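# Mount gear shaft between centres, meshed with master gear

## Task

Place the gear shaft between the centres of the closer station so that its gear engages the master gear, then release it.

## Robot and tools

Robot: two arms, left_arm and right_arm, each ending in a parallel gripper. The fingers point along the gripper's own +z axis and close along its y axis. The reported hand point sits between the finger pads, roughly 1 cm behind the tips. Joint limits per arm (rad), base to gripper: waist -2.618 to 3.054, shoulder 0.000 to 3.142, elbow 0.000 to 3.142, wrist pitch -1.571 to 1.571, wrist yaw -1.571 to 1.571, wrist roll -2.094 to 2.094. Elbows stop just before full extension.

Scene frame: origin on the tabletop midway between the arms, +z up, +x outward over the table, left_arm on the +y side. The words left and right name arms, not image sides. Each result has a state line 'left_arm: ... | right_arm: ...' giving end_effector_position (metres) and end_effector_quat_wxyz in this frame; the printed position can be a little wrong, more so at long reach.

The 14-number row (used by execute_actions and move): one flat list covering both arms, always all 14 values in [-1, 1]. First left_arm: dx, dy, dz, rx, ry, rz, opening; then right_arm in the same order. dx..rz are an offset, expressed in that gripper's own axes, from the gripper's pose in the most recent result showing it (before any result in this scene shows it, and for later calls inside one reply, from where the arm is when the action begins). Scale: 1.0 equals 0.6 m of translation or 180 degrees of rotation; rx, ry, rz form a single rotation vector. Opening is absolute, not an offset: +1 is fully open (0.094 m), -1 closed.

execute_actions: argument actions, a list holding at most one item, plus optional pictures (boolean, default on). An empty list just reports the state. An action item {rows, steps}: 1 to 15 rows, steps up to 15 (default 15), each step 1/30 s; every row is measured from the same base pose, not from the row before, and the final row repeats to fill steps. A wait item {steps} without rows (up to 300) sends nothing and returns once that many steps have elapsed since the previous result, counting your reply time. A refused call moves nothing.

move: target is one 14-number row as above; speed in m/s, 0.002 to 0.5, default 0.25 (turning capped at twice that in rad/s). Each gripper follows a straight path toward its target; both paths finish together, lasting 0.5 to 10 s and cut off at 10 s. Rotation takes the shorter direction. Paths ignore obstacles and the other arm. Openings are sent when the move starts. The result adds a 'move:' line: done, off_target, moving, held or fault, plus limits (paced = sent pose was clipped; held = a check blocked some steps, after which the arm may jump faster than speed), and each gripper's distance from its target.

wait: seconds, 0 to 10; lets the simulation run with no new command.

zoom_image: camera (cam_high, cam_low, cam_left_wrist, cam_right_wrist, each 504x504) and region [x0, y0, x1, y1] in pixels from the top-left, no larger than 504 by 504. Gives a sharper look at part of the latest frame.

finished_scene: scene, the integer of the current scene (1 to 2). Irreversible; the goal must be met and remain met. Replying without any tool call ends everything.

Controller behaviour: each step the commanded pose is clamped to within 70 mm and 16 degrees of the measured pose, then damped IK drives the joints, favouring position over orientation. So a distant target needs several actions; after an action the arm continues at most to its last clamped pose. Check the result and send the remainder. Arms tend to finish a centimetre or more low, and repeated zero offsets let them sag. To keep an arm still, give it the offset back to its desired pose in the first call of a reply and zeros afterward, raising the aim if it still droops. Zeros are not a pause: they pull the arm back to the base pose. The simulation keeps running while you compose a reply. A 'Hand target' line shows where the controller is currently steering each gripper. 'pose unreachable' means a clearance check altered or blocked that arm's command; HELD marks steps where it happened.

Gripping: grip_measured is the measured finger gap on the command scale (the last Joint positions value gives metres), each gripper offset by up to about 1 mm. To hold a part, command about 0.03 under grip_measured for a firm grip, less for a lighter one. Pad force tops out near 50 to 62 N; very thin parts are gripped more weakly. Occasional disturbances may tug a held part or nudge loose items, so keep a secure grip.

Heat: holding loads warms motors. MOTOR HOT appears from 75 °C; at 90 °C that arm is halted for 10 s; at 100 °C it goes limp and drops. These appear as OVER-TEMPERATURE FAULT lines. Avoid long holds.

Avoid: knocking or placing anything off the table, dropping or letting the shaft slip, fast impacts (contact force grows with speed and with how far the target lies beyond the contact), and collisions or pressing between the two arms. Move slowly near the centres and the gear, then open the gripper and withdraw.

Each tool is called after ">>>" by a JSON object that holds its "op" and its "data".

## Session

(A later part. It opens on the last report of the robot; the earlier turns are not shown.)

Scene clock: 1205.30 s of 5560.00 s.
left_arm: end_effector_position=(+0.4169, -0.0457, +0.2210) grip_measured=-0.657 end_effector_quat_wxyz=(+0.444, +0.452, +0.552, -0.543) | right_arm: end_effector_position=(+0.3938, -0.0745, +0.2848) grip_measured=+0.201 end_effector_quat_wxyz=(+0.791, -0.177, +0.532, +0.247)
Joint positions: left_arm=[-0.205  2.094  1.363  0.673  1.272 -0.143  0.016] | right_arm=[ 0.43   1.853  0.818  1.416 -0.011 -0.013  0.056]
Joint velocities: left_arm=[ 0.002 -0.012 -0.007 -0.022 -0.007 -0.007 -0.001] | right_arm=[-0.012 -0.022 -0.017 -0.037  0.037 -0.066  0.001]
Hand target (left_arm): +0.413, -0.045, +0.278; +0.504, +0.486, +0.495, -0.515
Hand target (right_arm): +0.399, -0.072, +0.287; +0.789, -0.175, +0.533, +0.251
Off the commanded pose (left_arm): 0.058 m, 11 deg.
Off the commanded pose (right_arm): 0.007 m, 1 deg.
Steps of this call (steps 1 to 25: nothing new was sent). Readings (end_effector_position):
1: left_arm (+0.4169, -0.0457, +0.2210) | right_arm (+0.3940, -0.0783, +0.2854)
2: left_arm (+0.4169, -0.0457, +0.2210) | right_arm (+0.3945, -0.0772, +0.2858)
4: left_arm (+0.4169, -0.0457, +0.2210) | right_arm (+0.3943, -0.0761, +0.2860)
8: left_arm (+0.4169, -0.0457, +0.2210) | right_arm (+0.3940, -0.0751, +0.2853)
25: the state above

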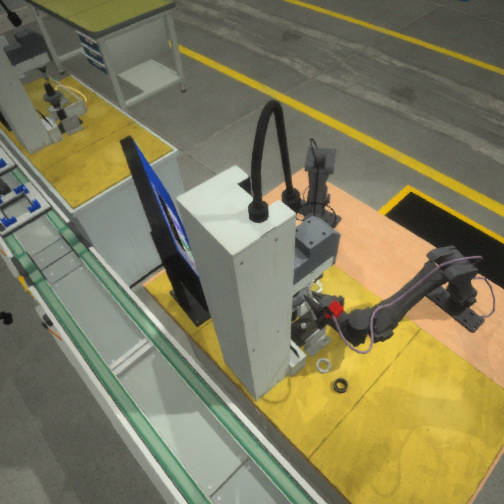

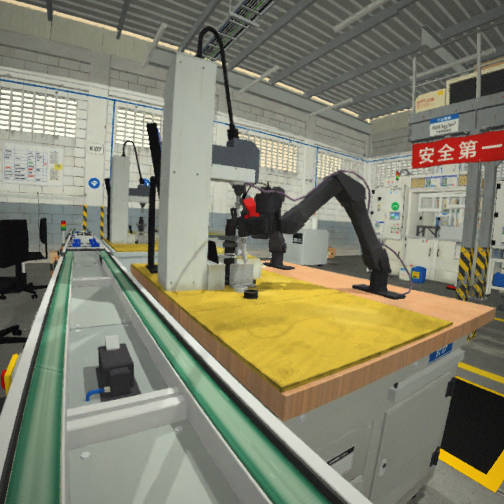

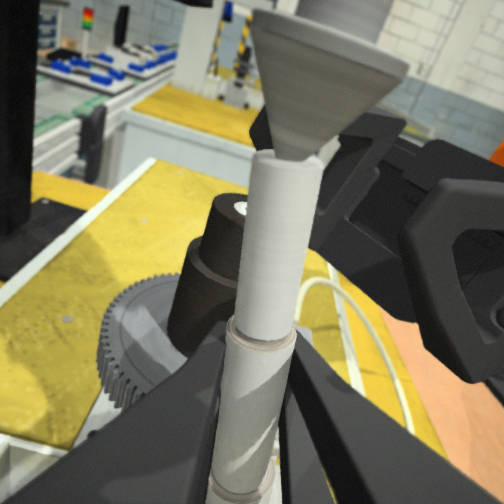

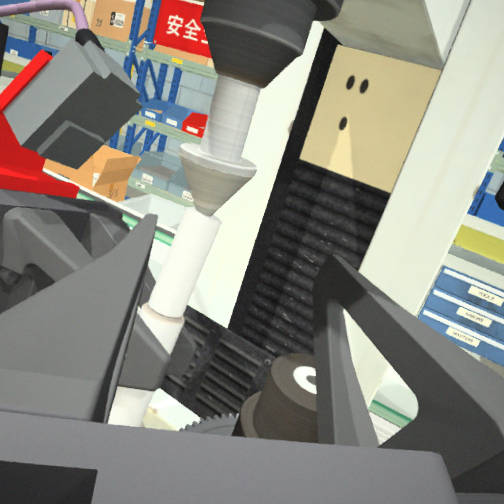

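>>> {"op": "execute_actions", "data": {"actions": [{"rows": [[-0.095,-0.019,0,0.002,-0.018,0.057,-0.70,-0.003,0.002,0.010,0,0,0,0.2],[-0.095,-0.019,0,0.002,-0.018,0.057,-0.70,-0.005,0.005,0.011,0,0,0,0.2],[-0.095,-0.019,0,0.002,-0.018,0.057,-0.70,-0.008,0.008,0.013,0,0,0,0.2],[-0.095,-0.019,0,0.002,-0.018,0.057,-0.70,-0.011,0.011,0.016,0,0,0,0.2],[-0.095,-0.019,0,0.002,-0.018,0.057,-0.70,-0.013,0.014,0.020,0,0,0,0.2],[-0.095,-0.019,0,0.002,-0.018,0.057,-0.70,-0.015,0.017,0.024,0,0,0,0.2],[-0.095,-0.019,0,0.002,-0.018,0.057,-0.70,-0.017,0.019,0.028,0,0,0,0.2],[-0.095,-0.019,0,0.002,-0.018,0.057,-0.70,-0.018,0.021,0.033,0,0,0,0.2],[-0.095,-0.019,0,0.002,-0.018,0.057,-0.70,-0.018,0.022,0.038,0,0,0,0.2],[-0.095,-0.019,0,0.002,-0.018,0.057,-0.70,-0.018,0.022,0.043,0,0,0,0.2],[-0.095,-0.019,0,0.002,-0.018,0.057,-0.70,-0.018,0.022,0.047,0,0,0,0.2],[-0.095,-0.019,0,0.002,-0.018,0.057,-0.70,-0.018,0.022,0.051,0,0,0,0.2],[-0.095,-0.019,0,0.002,-0.018,0.057,-0.70,-0.018,0.022,0.054,0,0,0,0.2],[-0.095,-0.019,0,0.002,-0.018,0.057,-0.70,-0.018,0.022,0.056,0,0,0,0.2],[-0.095,-0.019,0,0.002,-0.018,0.057,-0.70,-0.018,0.022,0.057,0,0,0,0.2]], "steps": 15}], "pictures": false}}

>>> {"op": "execute_actions", "data": {"actions": [{"steps": 25}]}}

Scene clock: 1227.83 s of 5560.00 s.
left_arm: end_effector_position=(+0.4169, -0.0457, +0.2210) grip_measured=-0.657 end_effector_quat_wxyz=(+0.444, +0.452, +0.552, -0.543) | right_arm: end_effector_position=(+0.4004, -0.0541, +0.3128) grip_measured=+0.201 end_effector_quat_wxyz=(+0.798, -0.174, +0.519, +0.254)
Joint positions: left_arm=[-0.205  2.094  1.363  0.673  1.272 -0.143  0.016] | right_arm=[ 0.464  1.857  0.936  1.334  0.013 -0.021  0.056]
Joint velocities: left_arm=[ 0.002  0.007 -0.012 -0.051  0.007  0.11   0.   ] | right_arm=[ 0.017  0.066  0.242 -0.168  0.051 -0.007  0.001]
Hand target (left_arm): +0.412, -0.045, +0.278; +0.504, +0.486, +0.495, -0.515
Hand target (right_arm): +0.408, -0.048, +0.307; +0.791, -0.177, +0.531, +0.248
Off the commanded pose (left_arm): 0.058 m, 11 deg.
Off the commanded pose (right_arm): 0.012 m, 2 deg.
Steps of this call (steps 1 to 90: nothing new was sent; then 19.03 s passed at rest; steps 91 to 105: all 15 steps of this action). Readings (end_effector_position):
91: left_arm (+0.4169, -0.0457, +0.2210) | right_arm (+0.3938, -0.0745, +0.2847)
92: left_arm (+0.4169, -0.0457, +0.2210) | right_arm (+0.3939, -0.0744, +0.2845)
94: left_arm (+0.4169, -0.0457, +0.2210) | right_arm (+0.3942, -0.0736, +0.2835)
98: left_arm (+0.4169, -0.0457, +0.2210) | right_arm (+0.3945, -0.0652, +0.2889)
105: the state above

Scene clock: 1228.67 s of 5560.00 s.
left_arm: end_effector_position=(+0.4169, -0.0457, +0.2210) grip_measured=-0.657 end_effector_quat_wxyz=(+0.444, +0.452, +0.552, -0.543) | right_arm: end_effector_position=(+0.4051, -0.0513, +0.3043) grip_measured=+0.201 end_effector_quat_wxyz=(+0.790, -0.177, +0.531, +0.250)
Joint positions: left_arm=[-0.205  2.094  1.363  0.673  1.272 -0.143  0.016] | right_arm=[ 0.464  1.87   0.945  1.308  0.016 -0.021  0.056]
Joint velocities: left_arm=[-0.007 -0.007 -0.012 -0.066  0.007 -0.022  0.   ] | right_arm=[ 0.002 -0.007 -0.002  0.022  0.022 -0.051 -0.001]
Hand target (left_arm): +0.412, -0.045, +0.278; +0.504, +0.486, +0.495, -0.515
Hand target (right_arm): +0.408, -0.048, +0.307; +0.791, -0.176, +0.532, +0.248
Off the commanded pose (left_arm): 0.058 m, 11 deg.
Off the commanded pose (right_arm): 0.006 m, 0 deg.
Steps of this call (steps 1 to 25: nothing new was sent). Readings (end_effector_position):
1: left_arm (+0.4169, -0.0457, +0.2210) | right_arm (+0.4012, -0.0535, +0.3137)
2: left_arm (+0.4169, -0.0457, +0.2210) | right_arm (+0.4019, -0.0532, +0.3134)
4: left_arm (+0.4169, -0.0457, +0.2210) | right_arm (+0.4028, -0.0527, +0.3110)
8: left_arm (+0.4169, -0.0457, +0.2210) | right_arm (+0.4046, -0.0515, +0.3057)
25: the state above

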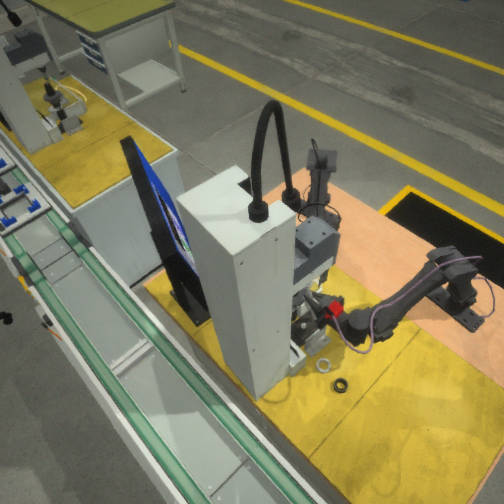

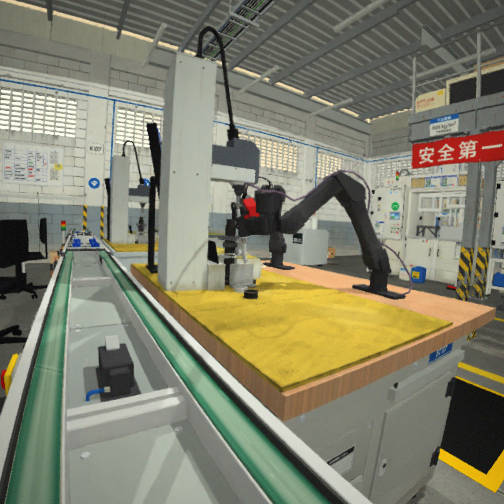

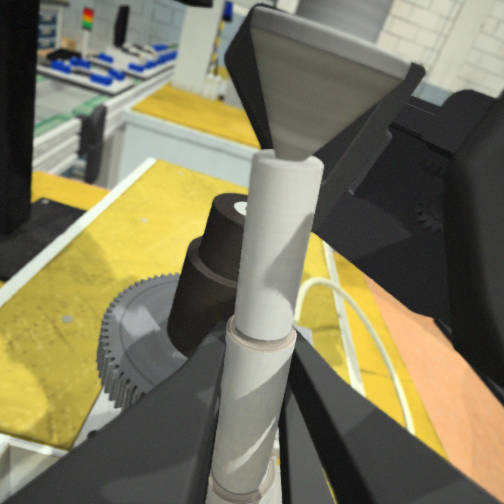

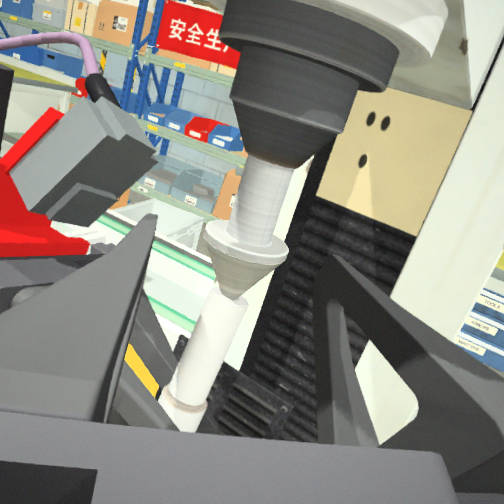

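>>> {"op": "execute_actions", "data": {"actions": [{"rows": [[-0.095,-0.019,0,0.002,-0.018,0.057,-0.70,-0.002,0.001,0.010,0,0,0,0.15],[-0.095,-0.019,0,0.002,-0.018,0.057,-0.70,-0.002,0.001,0.012,0,0,0,0.1],[-0.095,-0.019,0,0.002,-0.018,0.057,-0.70,-0.002,0.001,0.015,0,0,0,0.05],[-0.095,-0.019,0,0.002,-0.018,0.057,-0.70,-0.002,0.001,0.018,0,0,0,0.0],[-0.095,-0.019,0,0.002,-0.018,0.057,-0.70,-0.002,0.001,0.021,0,0,0,0.0],[-0.095,-0.019,0,0.002,-0.018,0.057,-0.70,-0.002,0.001,0.024,0,0,0,0.0],[-0.095,-0.019,0,0.002,-0.018,0.057,-0.70,-0.002,0.001,0.027,0,0,0,0.0],[-0.095,-0.019,0,0.002,-0.018,0.057,-0.70,-0.002,0.001,0.030,0,0,0,0.0],[-0.095,-0.019,0,0.002,-0.018,0.057,-0.70,-0.002,0.001,0.033,0,0,0,0.0],[-0.095,-0.019,0,0.002,-0.018,0.057,-0.70,-0.002,0.001,0.036,0,0,0,0.0],[-0.095,-0.019,0,0.002,-0.018,0.057,-0.70,-0.002,0.001,0.038,0,0,0,0.0],[-0.095,-0.019,0,0.002,-0.018,0.057,-0.70,-0.002,0.001,0.040,0,0,0,0.0],[-0.095,-0.019,0,0.002,-0.018,0.057,-0.70,-0.002,0.001,0.042,0,0,0,0.0]], "steps": 15}], "pictures": false}}

>>> {"op": "execute_actions", "data": {"actions": [{"steps": 25}]}}

Scene clock: 1243.07 s of 5560.00 s.
left_arm: end_effector_position=(+0.4169, -0.0457, +0.2210) grip_measured=-0.657 end_effector_quat_wxyz=(+0.444, +0.452, +0.552, -0.543) | right_arm: end_effector_position=(+0.4181, -0.0415, +0.3141) grip_measured=+0.001 end_effector_quat_wxyz=(+0.793, -0.175, +0.527, +0.251)
Joint positions: left_arm=[-0.205  2.094  1.363  0.673  1.272 -0.143  0.016] | right_arm=[ 0.464  1.907  1.034  1.267  0.016 -0.021  0.047]
Joint velocities: left_arm=[ 0.002  0.012 -0.007 -0.051  0.022 -0.007  0.   ] | right_arm=[-0.002  0.022  0.076 -0.081 -0.037 -0.051  0.   ]
Hand target (left_arm): +0.412, -0.045, +0.278; +0.504, +0.486, +0.495, -0.515
Hand target (right_arm): +0.423, -0.038, +0.315; +0.790, -0.177, +0.531, +0.250
Off the commanded pose (left_arm): 0.058 m, 11 deg.
Off the commanded pose (right_arm): 0.007 m, 1 deg.
Steps of this call (steps 1 to 90: nothing new was sent; then 10.90 s passed at rest; steps 91 to 105: all 15 steps of this action). Readings (end_effector_position):
91: left_arm (+0.4169, -0.0457, +0.2210) | right_arm (+0.4051, -0.0513, +0.3043)
92: left_arm (+0.4169, -0.0457, +0.2210) | right_arm (+0.4051, -0.0513, +0.3043)
94: left_arm (+0.4169, -0.0457, +0.2210) | right_arm (+0.4060, -0.0506, +0.3050)
98: left_arm (+0.4169, -0.0457, +0.2210) | right_arm (+0.4107, -0.0471, +0.3095)
105: the state above

Scene clock: 1243.90 s of 5560.00 s.
left_arm: end_effector_position=(+0.4169, -0.0457, +0.2209) grip_measured=-0.657 end_effector_quat_wxyz=(+0.444, +0.452, +0.552, -0.543) | right_arm: end_effector_position=(+0.4194, -0.0405, +0.3114) grip_measured=+0.001 end_effector_quat_wxyz=(+0.790, -0.177, +0.531, +0.250)
Joint positions: left_arm=[-0.205  2.094  1.363  0.673  1.272 -0.143  0.016] | right_arm=[ 0.464  1.909  1.037  1.255  0.016 -0.021  0.047]
Joint velocities: left_arm=[-0.017  0.002  0.017 -0.007 -0.007 -0.007  0.   ] | right_arm=[ 0.022 -0.017  0.022 -0.007 -0.007  0.051  0.001]
Hand target (left_arm): +0.412, -0.045, +0.278; +0.503, +0.486, +0.495, -0.515
Hand target (right_arm): +0.423, -0.038, +0.315; +0.790, -0.177, +0.531, +0.250
Off the commanded pose (left_arm): 0.058 m, 11 deg.
Off the commanded pose (right_arm): 0.006 m, 0 deg.
Steps of this call (steps 1 to 25: nothing new was sent). Readings (end_effector_position):
1: left_arm (+0.4169, -0.0457, +0.2210) | right_arm (+0.4185, -0.0412, +0.3136)
2: left_arm (+0.4169, -0.0457, +0.2209) | right_arm (+0.4187, -0.0410, +0.3134)
4: left_arm (+0.4169, -0.0457, +0.2209) | right_arm (+0.4190, -0.0408, +0.3126)
8: left_arm (+0.4169, -0.0457, +0.2209) | right_arm (+0.4193, -0.0406, +0.3116)
25: the state above

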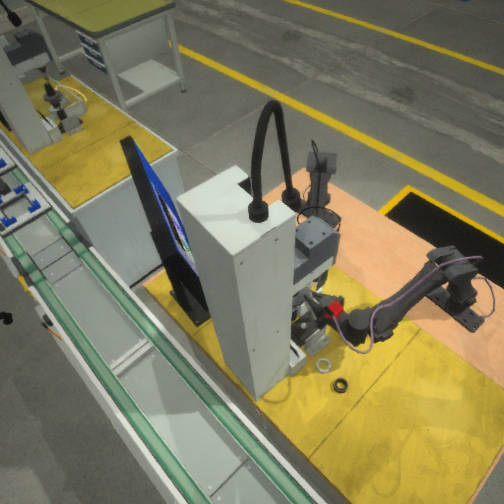

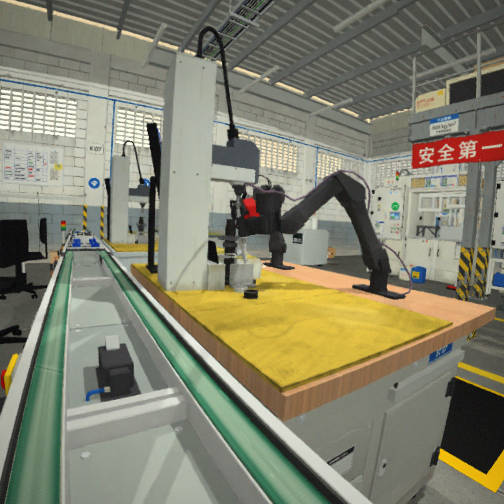

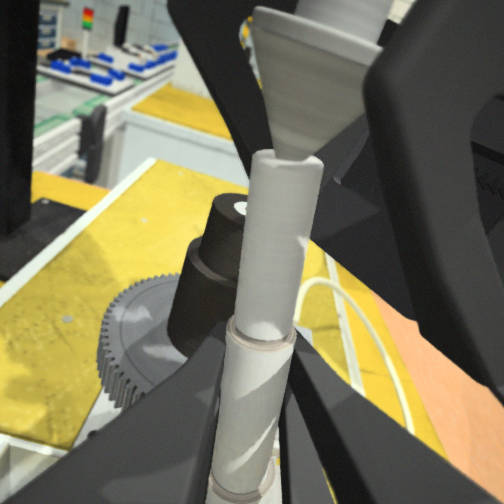

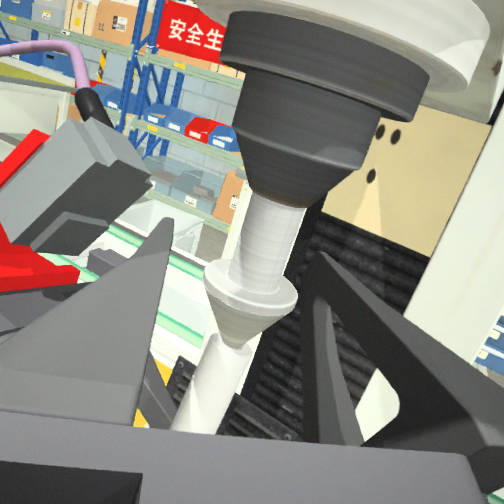

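>>> {"op": "execute_actions", "data": {"actions": [{"rows": [[-0.095,-0.019,0,0.002,-0.018,0.057,-0.70,-0.003,-0.002,0.009,0,0,0,0.0],[-0.095,-0.019,0,0.002,-0.018,0.057,-0.70,-0.003,-0.005,0.009,0,0,0,0.0],[-0.095,-0.019,0,0.002,-0.018,0.057,-0.70,-0.003,-0.008,0.009,0,0,0,0.0],[-0.095,-0.019,0,0.002,-0.018,0.057,-0.70,-0.003,-0.011,0.009,0,0,0,-0.05],[-0.095,-0.019,0,0.002,-0.018,0.057,-0.70,-0.003,-0.013,0.009,0,0,0,-0.1],[-0.095,-0.019,0,0.002,-0.018,0.057,-0.70,-0.003,-0.014,0.009,0,0,0,-0.15],[-0.095,-0.019,0,0.002,-0.018,0.057,-0.70,-0.003,-0.014,0.009,0,0,0,-0.2],[-0.095,-0.019,0,0.002,-0.018,0.057,-0.70,-0.003,-0.014,0.009,0,0,0,-0.24],[-0.095,-0.019,0,0.002,-0.018,0.057,-0.70,-0.003,-0.014,0.009,0,0,0,-0.28],[-0.095,-0.019,0,0.002,-0.018,0.057,-0.70,-0.003,-0.014,0.009,0,0,0,-0.31],[-0.095,-0.019,0,0.002,-0.018,0.057,-0.70,-0.003,-0.014,0.009,0,0,0,-0.34],[-0.095,-0.019,0,0.002,-0.018,0.057,-0.70,-0.003,-0.014,0.009,0,0,0,-0.37],[-0.095,-0.019,0,0.002,-0.018,0.057,-0.70,-0.003,-0.014,0.009,0,0,0,-0.40],[-0.095,-0.019,0,0.002,-0.018,0.057,-0.70,-0.003,-0.014,0.009,0,0,0,-0.42],[-0.095,-0.019,0,0.002,-0.018,0.057,-0.70,-0.003,-0.014,0.009,0,0,0,-0.44]], "steps": 15}], "pictures": false}}

>>> {"op": "execute_actions", "data": {"actions": [{"steps": 20}]}}

Scene clock: 1257.77 s of 5560.00 s.
left_arm: end_effector_position=(+0.4169, -0.0457, +0.2209) grip_measured=-0.657 end_effector_quat_wxyz=(+0.444, +0.452, +0.552, -0.542) | right_arm: end_effector_position=(+0.4204, -0.0416, +0.3109) grip_measured=-0.427 end_effector_quat_wxyz=(+0.788, -0.188, +0.528, +0.254)
Joint positions: left_arm=[-0.205  2.094  1.363  0.673  1.272 -0.143  0.016] | right_arm=[ 0.449  1.909  1.037  1.254 -0.021 -0.021  0.027]
Joint velocities: left_arm=[ 0.002 -0.002  0.002 -0.022 -0.022 -0.022 -0.   ] | right_arm=[ 0.002  0.002 -0.002 -0.081  0.037  0.007 -0.016]
Hand target (left_arm): +0.412, -0.045, +0.278; +0.504, +0.486, +0.495, -0.515
Hand target (right_arm): +0.428, -0.045, +0.315; +0.790, -0.177, +0.531, +0.250
Off the commanded pose (left_arm): 0.058 m, 11 deg.
Off the commanded pose (right_arm): 0.009 m, 1 deg.
Steps of this call (steps 1 to 90: nothing new was sent; then 10.37 s passed at rest; steps 91 to 105: all 15 steps of this action). Readings (end_effector_position):
91: left_arm (+0.4169, -0.0457, +0.2209) | right_arm (+0.4194, -0.0405, +0.3113)
92: left_arm (+0.4169, -0.0457, +0.2209) | right_arm (+0.4194, -0.0405, +0.3113)
94: left_arm (+0.4169, -0.0457, +0.2209) | right_arm (+0.4197, -0.0407, +0.3111)
98: left_arm (+0.4169, -0.0457, +0.2209) | right_arm (+0.4225, -0.0445, +0.3110)
105: the state above

Scene clock: 1258.43 s of 5560.00 s.
left_arm: end_effector_position=(+0.4169, -0.0457, +0.2209) grip_measured=-0.657 end_effector_quat_wxyz=(+0.444, +0.452, +0.552, -0.542) | right_arm: end_effector_position=(+0.4205, -0.0416, +0.3108) grip_measured=-0.433 end_effector_quat_wxyz=(+0.788, -0.188, +0.528, +0.254)
Joint positions: left_arm=[-0.205  2.094  1.363  0.673  1.272 -0.143  0.016] | right_arm=[ 0.449  1.909  1.037  1.253 -0.021 -0.021  0.027]
Joint velocities: left_arm=[-0.007 -0.012 -0.002  0.066  0.037 -0.022 -0.   ] | right_arm=[ 0.012 -0.012 -0.007 -0.051 -0.051 -0.051 -0.001]
Hand target (left_arm): +0.412, -0.045, +0.278; +0.504, +0.486, +0.495, -0.515
Hand target (right_arm): +0.428, -0.045, +0.315; +0.790, -0.177, +0.531, +0.250
Off the commanded pose (left_arm): 0.058 m, 11 deg.
Off the commanded pose (right_arm): 0.009 m, 1 deg.
Steps of this call (steps 1 to 20: nothing new was sent). Readings (end_effector_position):
1: left_arm (+0.4169, -0.0457, +0.2209) | right_arm (+0.4205, -0.0416, +0.3108)
2: left_arm (+0.4169, -0.0457, +0.2209) | right_arm (+0.4205, -0.0416, +0.3108)
4: left_arm (+0.4169, -0.0457, +0.2209) | right_arm (+0.4205, -0.0416, +0.3108)
8: left_arm (+0.4169, -0.0457, +0.2209) | right_arm (+0.4205, -0.0416, +0.3108)
20: the state above

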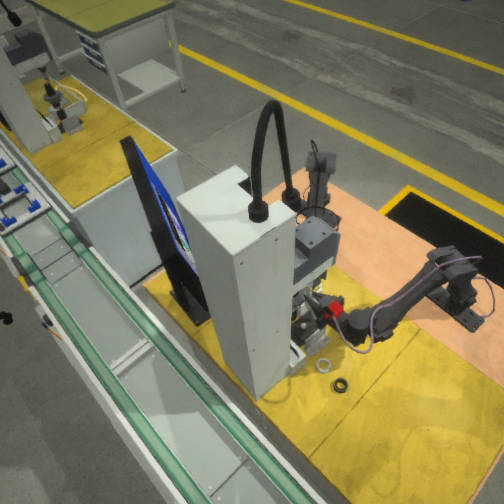

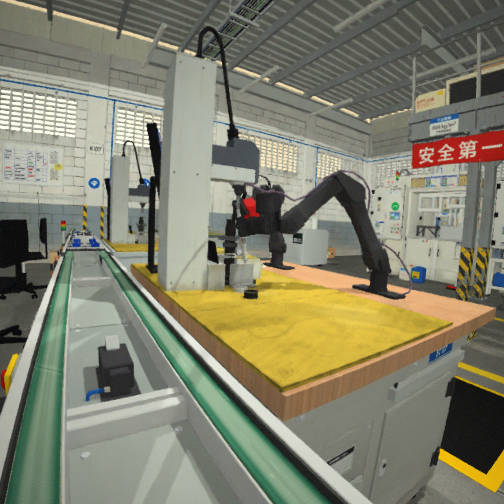

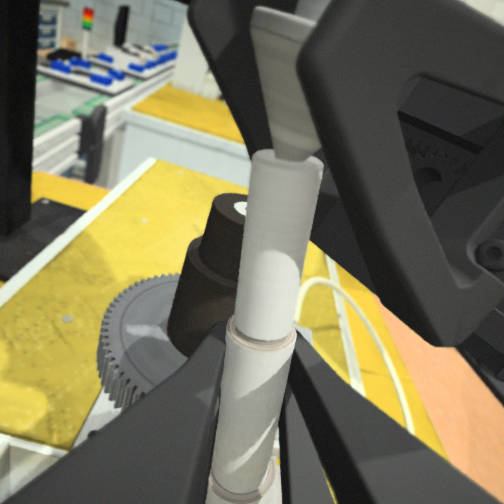

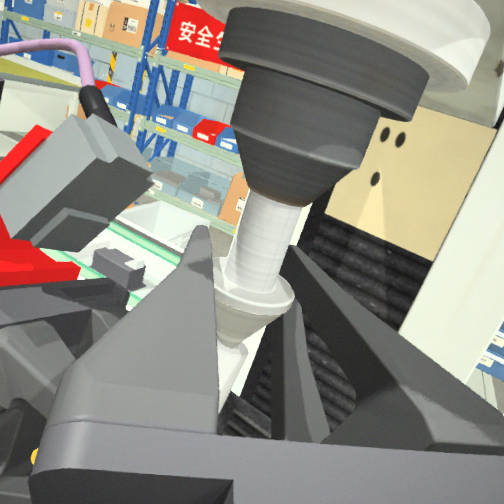

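>>> {"op": "execute_actions", "data": {"actions": [{"rows": [[-0.095,-0.019,0,0.002,-0.018,0.057,-0.70,-0.006,0,0.003,0,0,0,-0.47],[-0.095,-0.019,0,0.002,-0.018,0.057,-0.70,-0.008,0,0.004,0,-0.001,0,-0.48],[-0.095,-0.019,0,0.002,-0.018,0.057,-0.70,-0.011,0,0.005,0,-0.002,0,-0.48],[-0.095,-0.019,0,0.002,-0.018,0.057,-0.70,-0.015,0,0.006,0,-0.004,0,-0.48],[-0.095,-0.019,0,0.002,-0.018,0.057,-0.70,-0.019,-0.001,0.008,0,-0.006,0,-0.48],[-0.095,-0.019,0,0.002,-0.018,0.057,-0.70,-0.023,-0.001,0.0095,0,-0.008,0,-0.48],[-0.095,-0.019,0,0.002,-0.018,0.057,-0.70,-0.027,-0.001,0.011,0,-0.010,0,-0.48],[-0.095,-0.019,0,0.002,-0.018,0.057,-0.70,-0.031,-0.001,0.0125,0,-0.012,0,-0.48],[-0.095,-0.019,0,0.002,-0.018,0.057,-0.70,-0.035,-0.001,0.014,0,-0.013,0,-0.48],[-0.095,-0.019,0,0.002,-0.018,0.057,-0.70,-0.039,-0.0015,0.016,0,-0.015,0,-0.48],[-0.095,-0.019,0,0.002,-0.018,0.057,-0.70,-0.043,-0.0015,0.0175,0,-0.016,0,-0.48],[-0.095,-0.019,0,0.002,-0.018,0.057,-0.70,-0.047,-0.002,0.019,0,-0.018,0,-0.48],[-0.095,-0.019,0,0.002,-0.018,0.057,-0.70,-0.050,-0.002,0.020,0,-0.019,0,-0.48],[-0.095,-0.019,0,0.002,-0.018,0.057,-0.70,-0.052,-0.002,0.021,0,-0.020,0,-0.48],[-0.095,-0.019,0,0.002,-0.018,0.057,-0.70,-0.054,-0.002,0.022,0,-0.020,0,-0.48]], "steps": 15}], "pictures": false}}

>>> {"op": "execute_actions", "data": {"actions": [{"steps": 25}]}}

Scene clock: 1269.23 s of 5560.00 s.
left_arm: end_effector_position=(+0.4169, -0.0457, +0.2209) grip_measured=-0.657 end_effector_quat_wxyz=(+0.444, +0.452, +0.552, -0.542) | right_arm: end_effector_position=(+0.4206, -0.0411, +0.3118) grip_measured=-0.465 end_effector_quat_wxyz=(+0.788, -0.188, +0.528, +0.254)
Joint positions: left_arm=[-0.205  2.094  1.363  0.673  1.272 -0.143  0.016] | right_arm=[ 0.449  1.909  1.04   1.251 -0.023 -0.021  0.025]
Joint velocities: left_arm=[-0.002  0.007  0.002 -0.037  0.022 -0.022  0.001] | right_arm=[ 0.017 -0.007 -0.012 -0.007 -0.051  0.066 -0.   ]
Hand target (left_arm): +0.412, -0.045, +0.278; +0.503, +0.486, +0.495, -0.515
Hand target (right_arm): +0.419, -0.043, +0.345; +0.805, -0.180, +0.503, +0.259
Off the commanded pose (left_arm): 0.058 m, 11 deg.
Off the commanded pose (right_arm): 0.034 m, 4 deg.
Steps of this call (steps 1 to 90: nothing new was sent; then 7.30 s passed at rest; steps 91 to 105: all 15 steps of this action). Readings (end_effector_position):
91: left_arm (+0.4169, -0.0457, +0.2209) | right_arm (+0.4203, -0.0414, +0.3108)
92: left_arm (+0.4169, -0.0457, +0.2209) | right_arm (+0.4203, -0.0413, +0.3107)
94: left_arm (+0.4169, -0.0457, +0.2209) | right_arm (+0.4203, -0.0413, +0.3107)
98: left_arm (+0.4169, -0.0457, +0.2209) | right_arm (+0.4204, -0.0413, +0.3112)
105: the state above

Scene clock: 1270.07 s of 5560.00 s.
left_arm: end_effector_position=(+0.4169, -0.0457, +0.2209) grip_measured=-0.657 end_effector_quat_wxyz=(+0.444, +0.452, +0.552, -0.542) | right_arm: end_effector_position=(+0.4206, -0.0411, +0.3118) grip_measured=-0.465 end_effector_quat_wxyz=(+0.788, -0.188, +0.528, +0.254)
Joint positions: left_arm=[-0.205  2.094  1.363  0.673  1.272 -0.143  0.016] | right_arm=[ 0.449  1.909  1.04   1.251 -0.023 -0.021  0.025]
Joint velocities: left_arm=[-0.002 -0.007 -0.002  0.037  0.007 -0.022  0.001] | right_arm=[-0.012 -0.002 -0.017 -0.007 -0.007  0.095 -0.001]
Hand target (left_arm): +0.412, -0.045, +0.278; +0.503, +0.486, +0.495, -0.515
Hand target (right_arm): +0.419, -0.043, +0.345; +0.805, -0.180, +0.503, +0.259
Off the commanded pose (left_arm): 0.058 m, 11 deg.
Off the commanded pose (right_arm): 0.034 m, 4 deg.
Steps of this call (steps 1 to 25: nothing new was sent). Readings (end_effector_position):
1: left_arm (+0.4169, -0.0457, +0.2209) | right_arm (+0.4206, -0.0411, +0.3118)
2: left_arm (+0.4169, -0.0457, +0.2209) | right_arm (+0.4206, -0.0411, +0.3118)
4: left_arm (+0.4169, -0.0457, +0.2209) | right_arm (+0.4206, -0.0411, +0.3118)
8: left_arm (+0.4169, -0.0457, +0.2209) | right_arm (+0.4206, -0.0411, +0.3118)
25: the state above

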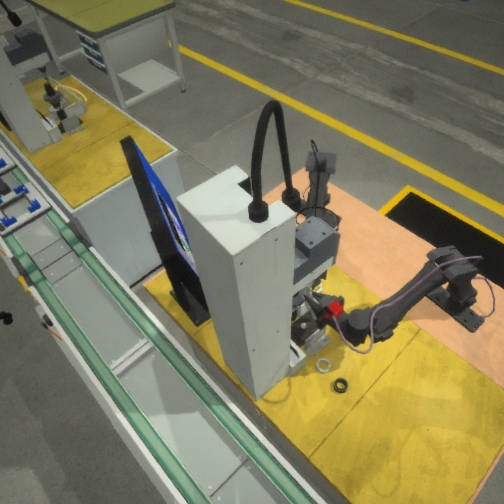

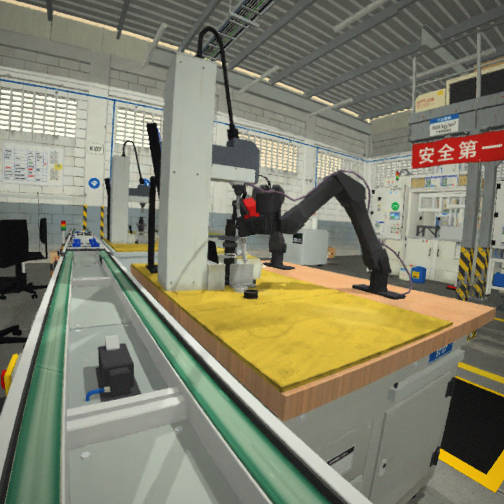

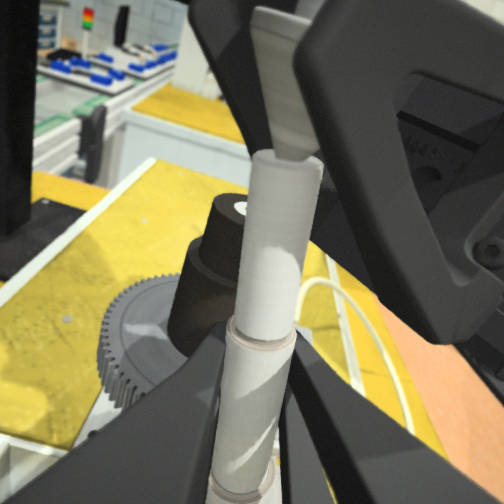

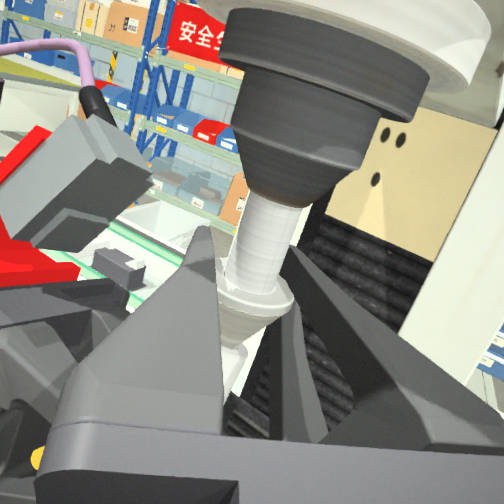

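>>> {"op": "execute_actions", "data": {"actions": [{"rows": [[-0.097,-0.0195,0,0.002,-0.0185,0.059,-0.70,-0.056,-0.002,0.0225,0,-0.022,0,-0.50],[-0.099,-0.020,0,0.002,-0.019,0.060,-0.70,-0.060,-0.002,0.024,0,-0.024,0,-0.50],[-0.101,-0.0205,0,0.002,-0.0195,0.061,-0.70,-0.064,-0.002,0.0257,0,-0.026,0,-0.50],[-0.103,-0.021,0,0.002,-0.020,0.062,-0.70,-0.068,-0.002,0.0273,0,-0.028,0,-0.50],[-0.105,-0.0213,0,0.002,-0.0205,0.063,-0.70,-0.072,-0.002,0.029,0,-0.030,0,-0.50],[-0.107,-0.0217,0,0.002,-0.021,0.064,-0.70,-0.076,-0.0025,0.0305,0,-0.032,0,-0.50],[-0.109,-0.022,0,0.002,-0.0215,0.065,-0.70,-0.080,-0.0025,0.032,0,-0.034,0,-0.50],[-0.111,-0.0225,0,0.002,-0.022,0.066,-0.70,-0.084,-0.0025,0.0337,0,-0.036,0,-0.50],[-0.112,-0.0228,0,0.002,-0.022,0.067,-0.70,-0.088,-0.0025,0.0353,0,-0.038,0,-0.50],[-0.112,-0.0228,0,0.002,-0.022,0.067,-0.70,-0.092,-0.003,0.037,0,-0.040,0,-0.50],[-0.112,-0.0228,0,0.002,-0.022,0.067,-0.70,-0.096,-0.003,0.0385,0,-0.042,0,-0.50],[-0.112,-0.0228,0,0.002,-0.022,0.067,-0.70,-0.100,-0.003,0.040,0,-0.044,0,-0.50],[-0.112,-0.0228,0,0.002,-0.022,0.067,-0.70,-0.103,-0.003,0.0413,0,-0.046,0,-0.50],[-0.112,-0.0228,0,0.002,-0.022,0.067,-0.70,-0.105,-0.003,0.042,0,-0.048,0,-0.50],[-0.112,-0.0228,0,0.002,-0.022,0.067,-0.70,-0.106,-0.003,0.0425,0,-0.050,0,-0.50]], "steps": 15}], "pictures": false}}

>>> {"op": "execute_actions", "data": {"actions": [{"steps": 25}]}}

Scene clock: 1281.23 s of 5560.00 s.
left_arm: end_effector_position=(+0.4183, -0.0454, +0.2308) grip_measured=-0.657 end_effector_quat_wxyz=(+0.454, +0.453, +0.548, -0.536) | right_arm: end_effector_position=(+0.4237, -0.0384, +0.3281) grip_measured=-0.494 end_effector_quat_wxyz=(+0.795, -0.186, +0.518, +0.257)
Joint positions: left_arm=[-0.205  2.078  1.37   0.67   1.26  -0.141  0.016] | right_arm=[ 0.449  1.906  1.087  1.225 -0.024 -0.021  0.024]
Joint velocities: left_arm=[-0.012  0.002  0.007 -0.125  0.022  0.007 -0.   ] | right_arm=[-0.032  0.046  0.393 -0.139  0.022  0.051 -0.008]
Hand target (left_arm): +0.412, -0.045, +0.288; +0.514, +0.491, +0.485, -0.509
Hand target (right_arm): +0.417, -0.045, +0.378; +0.827, -0.168, +0.464, +0.268
Off the commanded pose (left_arm): 0.059 m, 11 deg.
Off the commanded pose (right_arm): 0.052 m, 8 deg.
Steps of this call (steps 1 to 90: nothing new was sent; then 7.67 s passed at rest; steps 91 to 105: all 15 steps of this action). Readings (end_effector_position):
91: left_arm (+0.4169, -0.0457, +0.2209) | right_arm (+0.4206, -0.0411, +0.3118)
92: left_arm (+0.4170, -0.0457, +0.2209) | right_arm (+0.4206, -0.0411, +0.3118)
94: left_arm (+0.4169, -0.0456, +0.2216) | right_arm (+0.4206, -0.0411, +0.3125)
98: left_arm (+0.4172, -0.0454, +0.2243) | right_arm (+0.4205, -0.0410, +0.3159)
105: the state above

Scene clock: 1282.07 s of 5560.00 s.
left_arm: end_effector_position=(+0.4180, -0.0454, +0.2303) grip_measured=-0.657 end_effector_quat_wxyz=(+0.453, +0.453, +0.549, -0.537) | right_arm: end_effector_position=(+0.4262, -0.0367, +0.3315) grip_measured=-0.497 end_effector_quat_wxyz=(+0.794, -0.186, +0.519, +0.256)
Joint positions: left_arm=[-0.205  2.078  1.37   0.666  1.261 -0.14   0.016] | right_arm=[ 0.449  1.906  1.107  1.202 -0.024 -0.021  0.024]
Joint velocities: left_arm=[ 0.007 -0.007  0.007 -0.095 -0.007  0.022  0.   ] | right_arm=[ 0.012 -0.012  0.002 -0.037 -0.007 -0.007 -0.   ]
Hand target (left_arm): +0.412, -0.045, +0.288; +0.514, +0.491, +0.485, -0.509
Hand target (right_arm): +0.417, -0.045, +0.378; +0.828, -0.167, +0.464, +0.268
Off the commanded pose (left_arm): 0.059 m, 12 deg.
Off the commanded pose (right_arm): 0.049 m, 8 deg.
Steps of this call (steps 1 to 25: nothing new was sent). Readings (end_effector_position):
1: left_arm (+0.4181, -0.0454, +0.2306) | right_arm (+0.4249, -0.0376, +0.3306)
2: left_arm (+0.4181, -0.0454, +0.2305) | right_arm (+0.4256, -0.0371, +0.3316)
4: left_arm (+0.4181, -0.0454, +0.2305) | right_arm (+0.4261, -0.0367, +0.3317)
8: left_arm (+0.4180, -0.0454, +0.2303) | right_arm (+0.4262, -0.0367, +0.3315)
25: the state above

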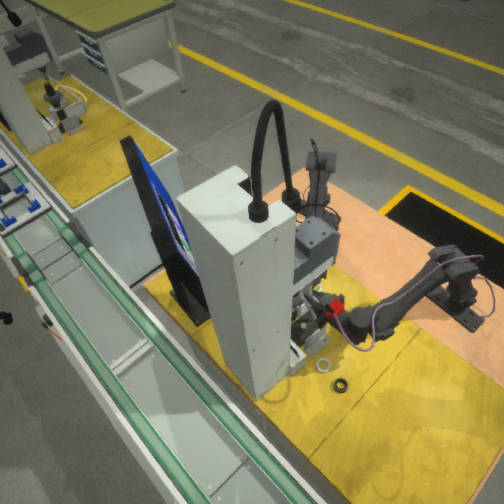

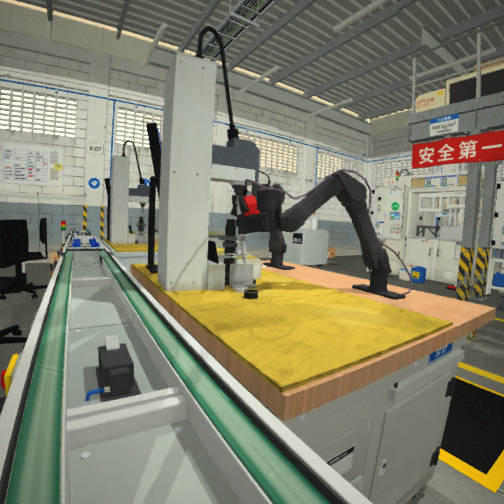

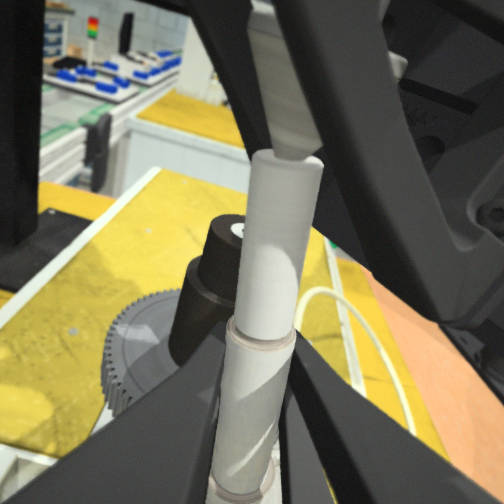

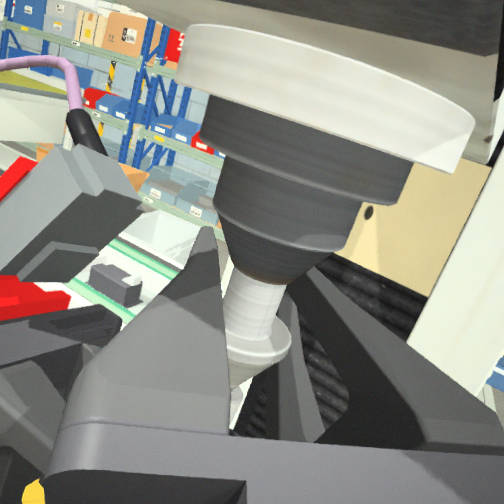

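>>> {"op": "zoom_image", "data": {"camera": "cam_low", "region": [190, 170, 300, 300]}}

>>> {"op": "zoom_image", "data": {"camera": "cam_high", "region": [270, 260, 370, 370]}}

Region (190, 170, 300, 300) of cam_low's 504x504 image, scaled by 3.877, with more detail than that image has; it fills the left 426 columns of this view, and the rest is white.

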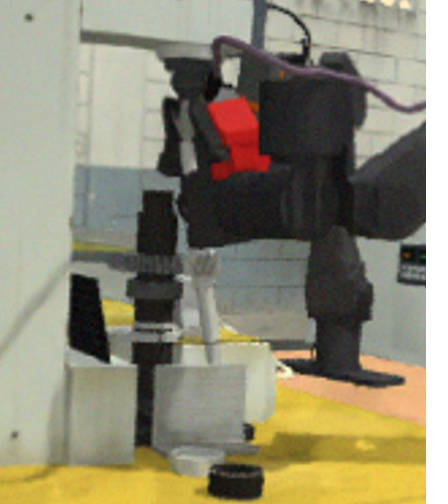

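Region (270, 260, 370, 370) of cam_high's 504x504 image, scaled by 4.582, with more detail than that image has; it fills the left 458 columns of this view, and the rest is white.

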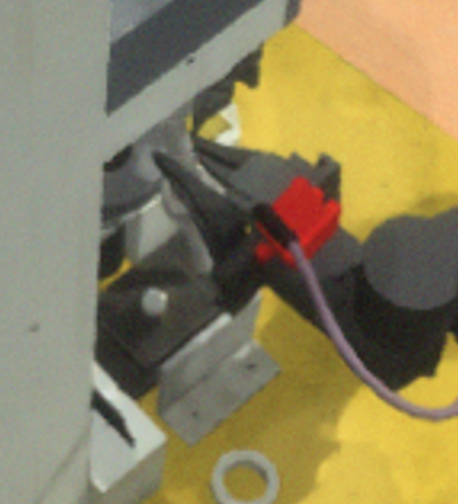

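>>> {"op": "execute_actions", "data": {"actions": [{"rows": [[-0.100,-0.019,0,0.0055,-0.019,0.061,-0.70,-0.02,0,0.005,0,-0.01,0,-0.45],[-0.102,-0.019,0,0.0055,-0.019,0.061,-0.70,-0.005,0,0.0,0,0,0,-0.35],[-0.104,-0.019,0,0.0055,-0.019,0.061,-0.70,0.0,0,-0.002,0,0,0,-0.25],[-0.106,-0.020,0,0.0055,-0.019,0.061,-0.70,0.003,0,-0.004,0,0,0,-0.15],[-0.108,-0.020,0,0.0055,-0.019,0.061,-0.70,0.006,0,-0.006,0,0,0,-0.1],[-0.108,-0.020,0,0.0055,-0.019,0.061,-0.70,0.010,0,-0.009,0,0,0,-0.1],[-0.108,-0.020,0,0.0055,-0.019,0.061,-0.70,0.014,0,-0.012,0,0,0,-0.1],[-0.108,-0.020,0,0.0055,-0.019,0.061,-0.70,0.018,0,-0.015,0,0,0,-0.1],[-0.108,-0.020,0,0.0055,-0.019,0.061,-0.70,0.022,0,-0.018,0,0,0,-0.1],[-0.108,-0.020,0,0.0055,-0.019,0.061,-0.70,0.026,0.001,-0.020,0,0,0,-0.1],[-0.108,-0.020,0,0.0055,-0.019,0.061,-0.70,0.030,0.001,-0.022,0,0,0,-0.1],[-0.108,-0.020,0,0.0055,-0.019,0.061,-0.70,0.034,0.001,-0.024,0,0,0,-0.1],[-0.108,-0.020,0,0.0055,-0.019,0.061,-0.70,0.037,0.001,-0.026,0,0,0,-0.1],[-0.108,-0.020,0,0.0055,-0.019,0.061,-0.70,0.039,0.001,-0.027,0,0,0,-0.1],[-0.108,-0.020,0,0.0055,-0.019,0.061,-0.70,0.040,0.001,-0.028,0,0,0,-0.1]], "steps": 15}], "pictures": false}}

>>> {"op": "execute_actions", "data": {"actions": [{"steps": 25}]}}

Scene clock: 1318.17 s of 5560.00 s.
left_arm: end_effector_position=(+0.4157, -0.0449, +0.2221) grip_measured=-0.657 end_effector_quat_wxyz=(+0.435, +0.449, +0.561, -0.543) | right_arm: end_effector_position=(+0.4224, -0.0393, +0.3125) grip_measured=-0.101 end_effector_quat_wxyz=(+0.795, -0.187, +0.518, +0.255)
Joint positions: left_arm=[-0.204  2.078  1.37   0.598  1.272 -0.116  0.016] | right_arm=[ 0.449  1.934  1.054  1.283 -0.025 -0.026  0.042]
Joint velocities: left_arm=[-0.012  0.007 -0.007  0.037 -0.007  0.051  0.001] | right_arm=[-0.007  0.154 -0.081  0.593 -0.066 -0.11   0.   ]
Hand target (left_arm): +0.410, -0.044, +0.294; +0.512, +0.493, +0.487, -0.508
Hand target (right_arm): +0.421, -0.040, +0.303; +0.793, -0.186, +0.520, +0.256
Off the commanded pose (left_arm): 0.074 m, 14 deg.
Off the commanded pose (right_arm): 0.010 m, 0 deg.
Steps of this call (steps 1 to 90: nothing new was sent; then 32.60 s passed at rest; steps 91 to 105: all 15 steps of this action). Readings (end_effector_position):
91: left_arm (+0.4180, -0.0454, +0.2300) | right_arm (+0.4265, -0.0364, +0.3304)
92: left_arm (+0.4177, -0.0454, +0.2291) | right_arm (+0.4265, -0.0364, +0.3304)
94: left_arm (+0.4167, -0.0453, +0.2266) | right_arm (+0.4263, -0.0365, +0.3309)
98: left_arm (+0.4159, -0.0453, +0.2238) | right_arm (+0.4247, -0.0377, +0.3302)
105: the state above

Scene clock: 1319.00 s of 5560.00 s.
left_arm: end_effector_position=(+0.4157, -0.0449, +0.2220) grip_measured=-0.657 end_effector_quat_wxyz=(+0.435, +0.449, +0.561, -0.543) | right_arm: end_effector_position=(+0.4209, -0.0404, +0.3136) grip_measured=-0.101 end_effector_quat_wxyz=(+0.799, -0.185, +0.512, +0.256)
Joint positions: left_arm=[-0.204  2.078  1.37   0.598  1.272 -0.114  0.016] | right_arm=[ 0.449  1.939  1.049  1.308 -0.025 -0.026  0.042]
Joint velocities: left_arm=[-0.002 -0.007 -0.022  0.037 -0.007 -0.051 -0.   ] | right_arm=[-0.002 -0.002 -0.007 -0.037  0.007  0.037  0.   ]
Hand target (left_arm): +0.410, -0.044, +0.294; +0.512, +0.493, +0.487, -0.508
Hand target (right_arm): +0.421, -0.040, +0.303; +0.793, -0.186, +0.520, +0.256
Off the commanded pose (left_arm): 0.074 m, 14 deg.
Off the commanded pose (right_arm): 0.011 m, 1 deg.
Steps of this call (steps 1 to 25: nothing new was sent). Readings (end_effector_position):
1: left_arm (+0.4157, -0.0449, +0.2221) | right_arm (+0.4219, -0.0397, +0.3130)
2: left_arm (+0.4157, -0.0449, +0.2220) | right_arm (+0.4216, -0.0399, +0.3130)
4: left_arm (+0.4157, -0.0449, +0.2220) | right_arm (+0.4212, -0.0402, +0.3132)
8: left_arm (+0.4157, -0.0449, +0.2220) | right_arm (+0.4209, -0.0404, +0.3134)
25: the state above

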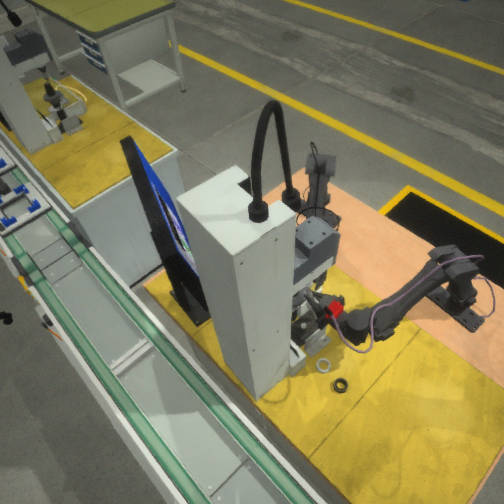

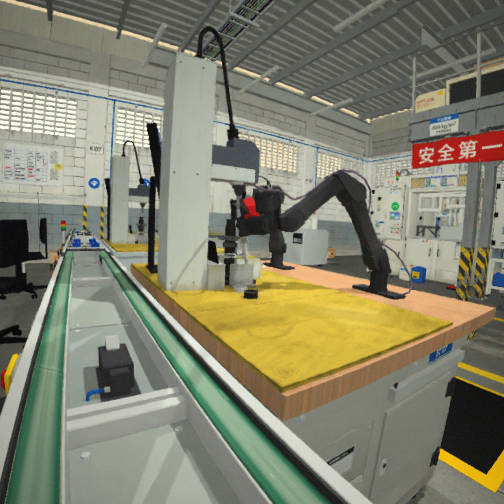

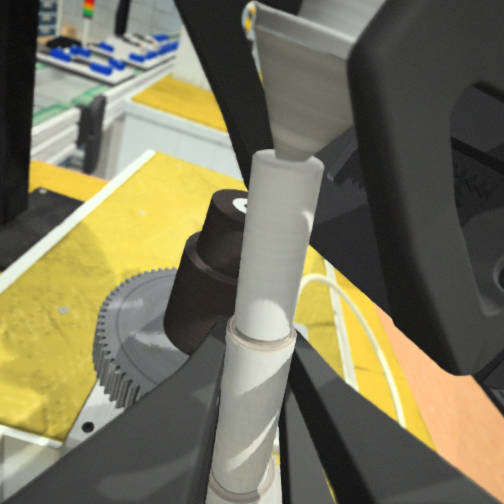

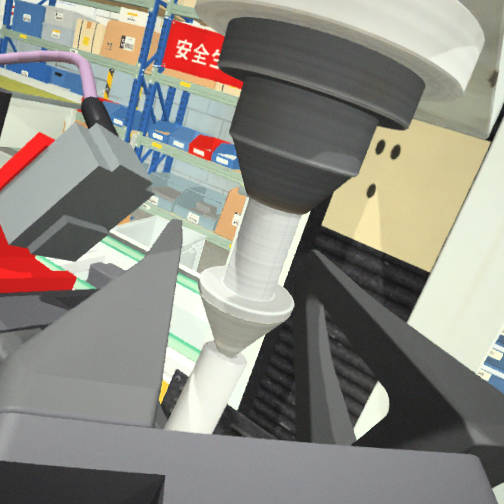

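>>> {"op": "execute_actions", "data": {"actions": [{"rows": [[-0.112,-0.022,-0.003,0.003,-0.0235,0.073,-0.70,0.018,0,-0.008,0,0.003,0,-0.1],[-0.110,-0.0215,-0.003,0.003,-0.024,0.073,-0.70,0.020,0,-0.009,0,0.004,0,-0.1],[-0.108,-0.021,-0.003,0.003,-0.0245,0.0735,-0.70,0.022,0,-0.010,0,0.005,0,-0.1],[-0.106,-0.0205,-0.003,0.003,-0.025,0.0735,-0.70,0.024,0.001,-0.011,0,0.006,0,-0.1],[-0.104,-0.020,-0.003,0.003,-0.0255,0.074,-0.70,0.027,0.001,-0.012,0,0.006,0,-0.1],[-0.102,-0.0195,-0.003,0.003,-0.026,0.074,-0.70,0.030,0.001,-0.013,0,0.006,0,-0.1],[-0.100,-0.019,-0.003,0.003,-0.0265,0.0745,-0.70,0.033,0.001,-0.0145,0,0.006,0,-0.1],[-0.098,-0.0185,-0.003,0.003,-0.027,0.0745,-0.70,0.036,0.001,-0.016,0,0.006,0,-0.1],[-0.096,-0.018,-0.003,0.003,-0.0275,0.075,-0.70,0.039,0.0015,-0.017,0,0.006,0,-0.1],[-0.094,-0.017,-0.003,0.003,-0.028,0.075,-0.70,0.041,0.0015,-0.018,0,0.006,0,-0.1],[-0.094,-0.017,-0.003,0.003,-0.028,0.075,-0.70,0.043,0.0015,-0.019,0,0.006,0,-0.1]], "steps": 15}], "pictures": false}}

>>> {"op": "execute_actions", "data": {"actions": [{"steps": 25}]}}

Scene clock: 1340.60 s of 5560.00 s.
left_arm: end_effector_position=(+0.4163, -0.0446, +0.2222) grip_measured=-0.657 end_effector_quat_wxyz=(+0.439, +0.452, +0.558, -0.540) | right_arm: end_effector_position=(+0.4162, -0.0438, +0.3140) grip_measured=-0.101 end_effector_quat_wxyz=(+0.813, -0.181, +0.491, +0.256)
Joint positions: left_arm=[-0.204  2.078  1.37   0.599  1.27  -0.103  0.016] | right_arm=[ 0.449  1.965  1.032  1.402 -0.025 -0.034  0.042]
Joint velocities: left_arm=[-0.017  0.007  0.002 -0.007 -0.051 -0.022  0.001] | right_arm=[-0.012  0.022 -0.017  0.139  0.022 -0.007 -0.001]
Hand target (left_arm): +0.413, -0.043, +0.278; +0.512, +0.496, +0.487, -0.505
Hand target (right_arm): +0.420, -0.041, +0.286; +0.794, -0.188, +0.520, +0.254
Off the commanded pose (left_arm): 0.057 m, 14 deg.
Off the commanded pose (right_arm): 0.029 m, 4 deg.
Steps of this call (steps 1 to 90: nothing new was sent; then 18.10 s passed at rest; steps 91 to 105: all 15 steps of this action). Readings (end_effector_position):
91: left_arm (+0.4157, -0.0449, +0.2220) | right_arm (+0.4208, -0.0405, +0.3136)
92: left_arm (+0.4157, -0.0449, +0.2219) | right_arm (+0.4208, -0.0405, +0.3136)
94: left_arm (+0.4160, -0.0446, +0.2219) | right_arm (+0.4206, -0.0406, +0.3138)
98: left_arm (+0.4162, -0.0446, +0.2220) | right_arm (+0.4195, -0.0414, +0.3137)
105: the state above

Scene clock: 1341.43 s of 5560.00 s.
left_arm: end_effector_position=(+0.4164, -0.0446, +0.2222) grip_measured=-0.657 end_effector_quat_wxyz=(+0.439, +0.452, +0.558, -0.539) | right_arm: end_effector_position=(+0.4157, -0.0442, +0.3139) grip_measured=-0.101 end_effector_quat_wxyz=(+0.814, -0.180, +0.489, +0.257)
Joint positions: left_arm=[-0.204  2.078  1.37   0.599  1.27  -0.103  0.016] | right_arm=[ 0.449  1.967  1.03   1.411 -0.025 -0.034  0.042]
Joint velocities: left_arm=[-0.022 -0.002 -0.002 -0.066 -0.022  0.037 -0.001] | right_arm=[ 0.002 -0.012 -0.002  0.022 -0.007  0.022 -0.001]
Hand target (left_arm): +0.413, -0.043, +0.278; +0.512, +0.496, +0.487, -0.505
Hand target (right_arm): +0.420, -0.041, +0.285; +0.794, -0.188, +0.520, +0.254
Off the commanded pose (left_arm): 0.057 m, 14 deg.
Off the commanded pose (right_arm): 0.029 m, 4 deg.
Steps of this call (steps 1 to 25: nothing new was sent). Readings (end_effector_position):
1: left_arm (+0.4163, -0.0446, +0.2222) | right_arm (+0.4161, -0.0439, +0.3139)
2: left_arm (+0.4163, -0.0446, +0.2222) | right_arm (+0.4159, -0.0440, +0.3138)
4: left_arm (+0.4163, -0.0446, +0.2222) | right_arm (+0.4158, -0.0442, +0.3139)
8: left_arm (+0.4163, -0.0446, +0.2222) | right_arm (+0.4157, -0.0442, +0.3141)
25: the state above

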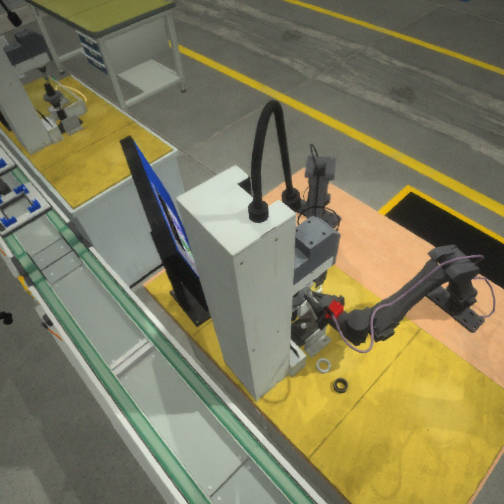

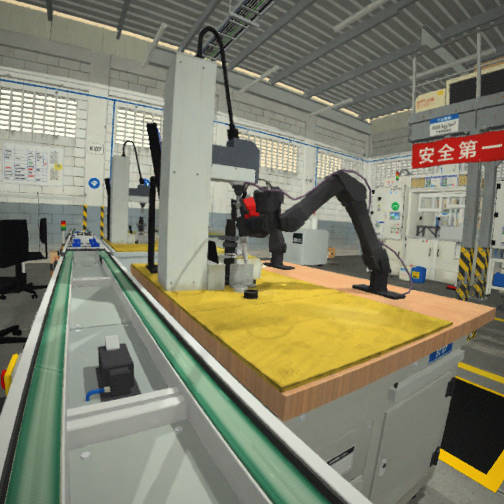

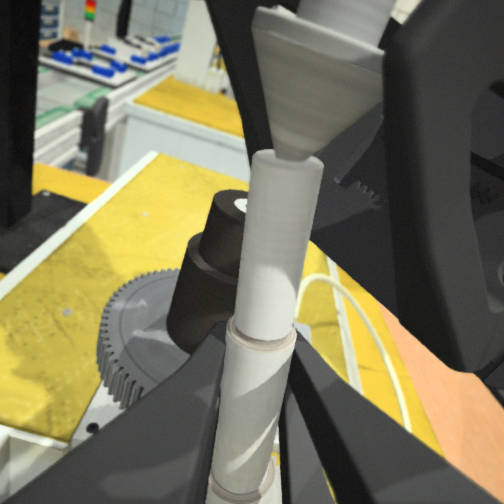

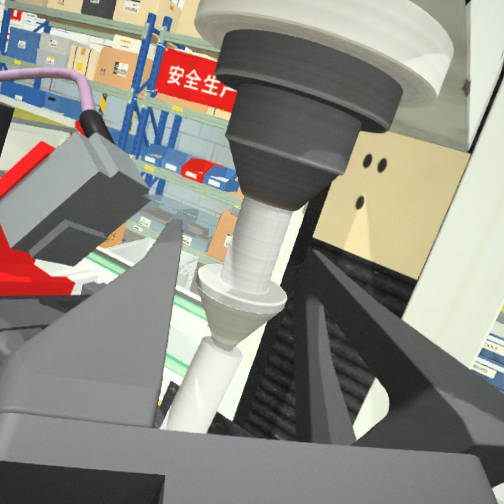

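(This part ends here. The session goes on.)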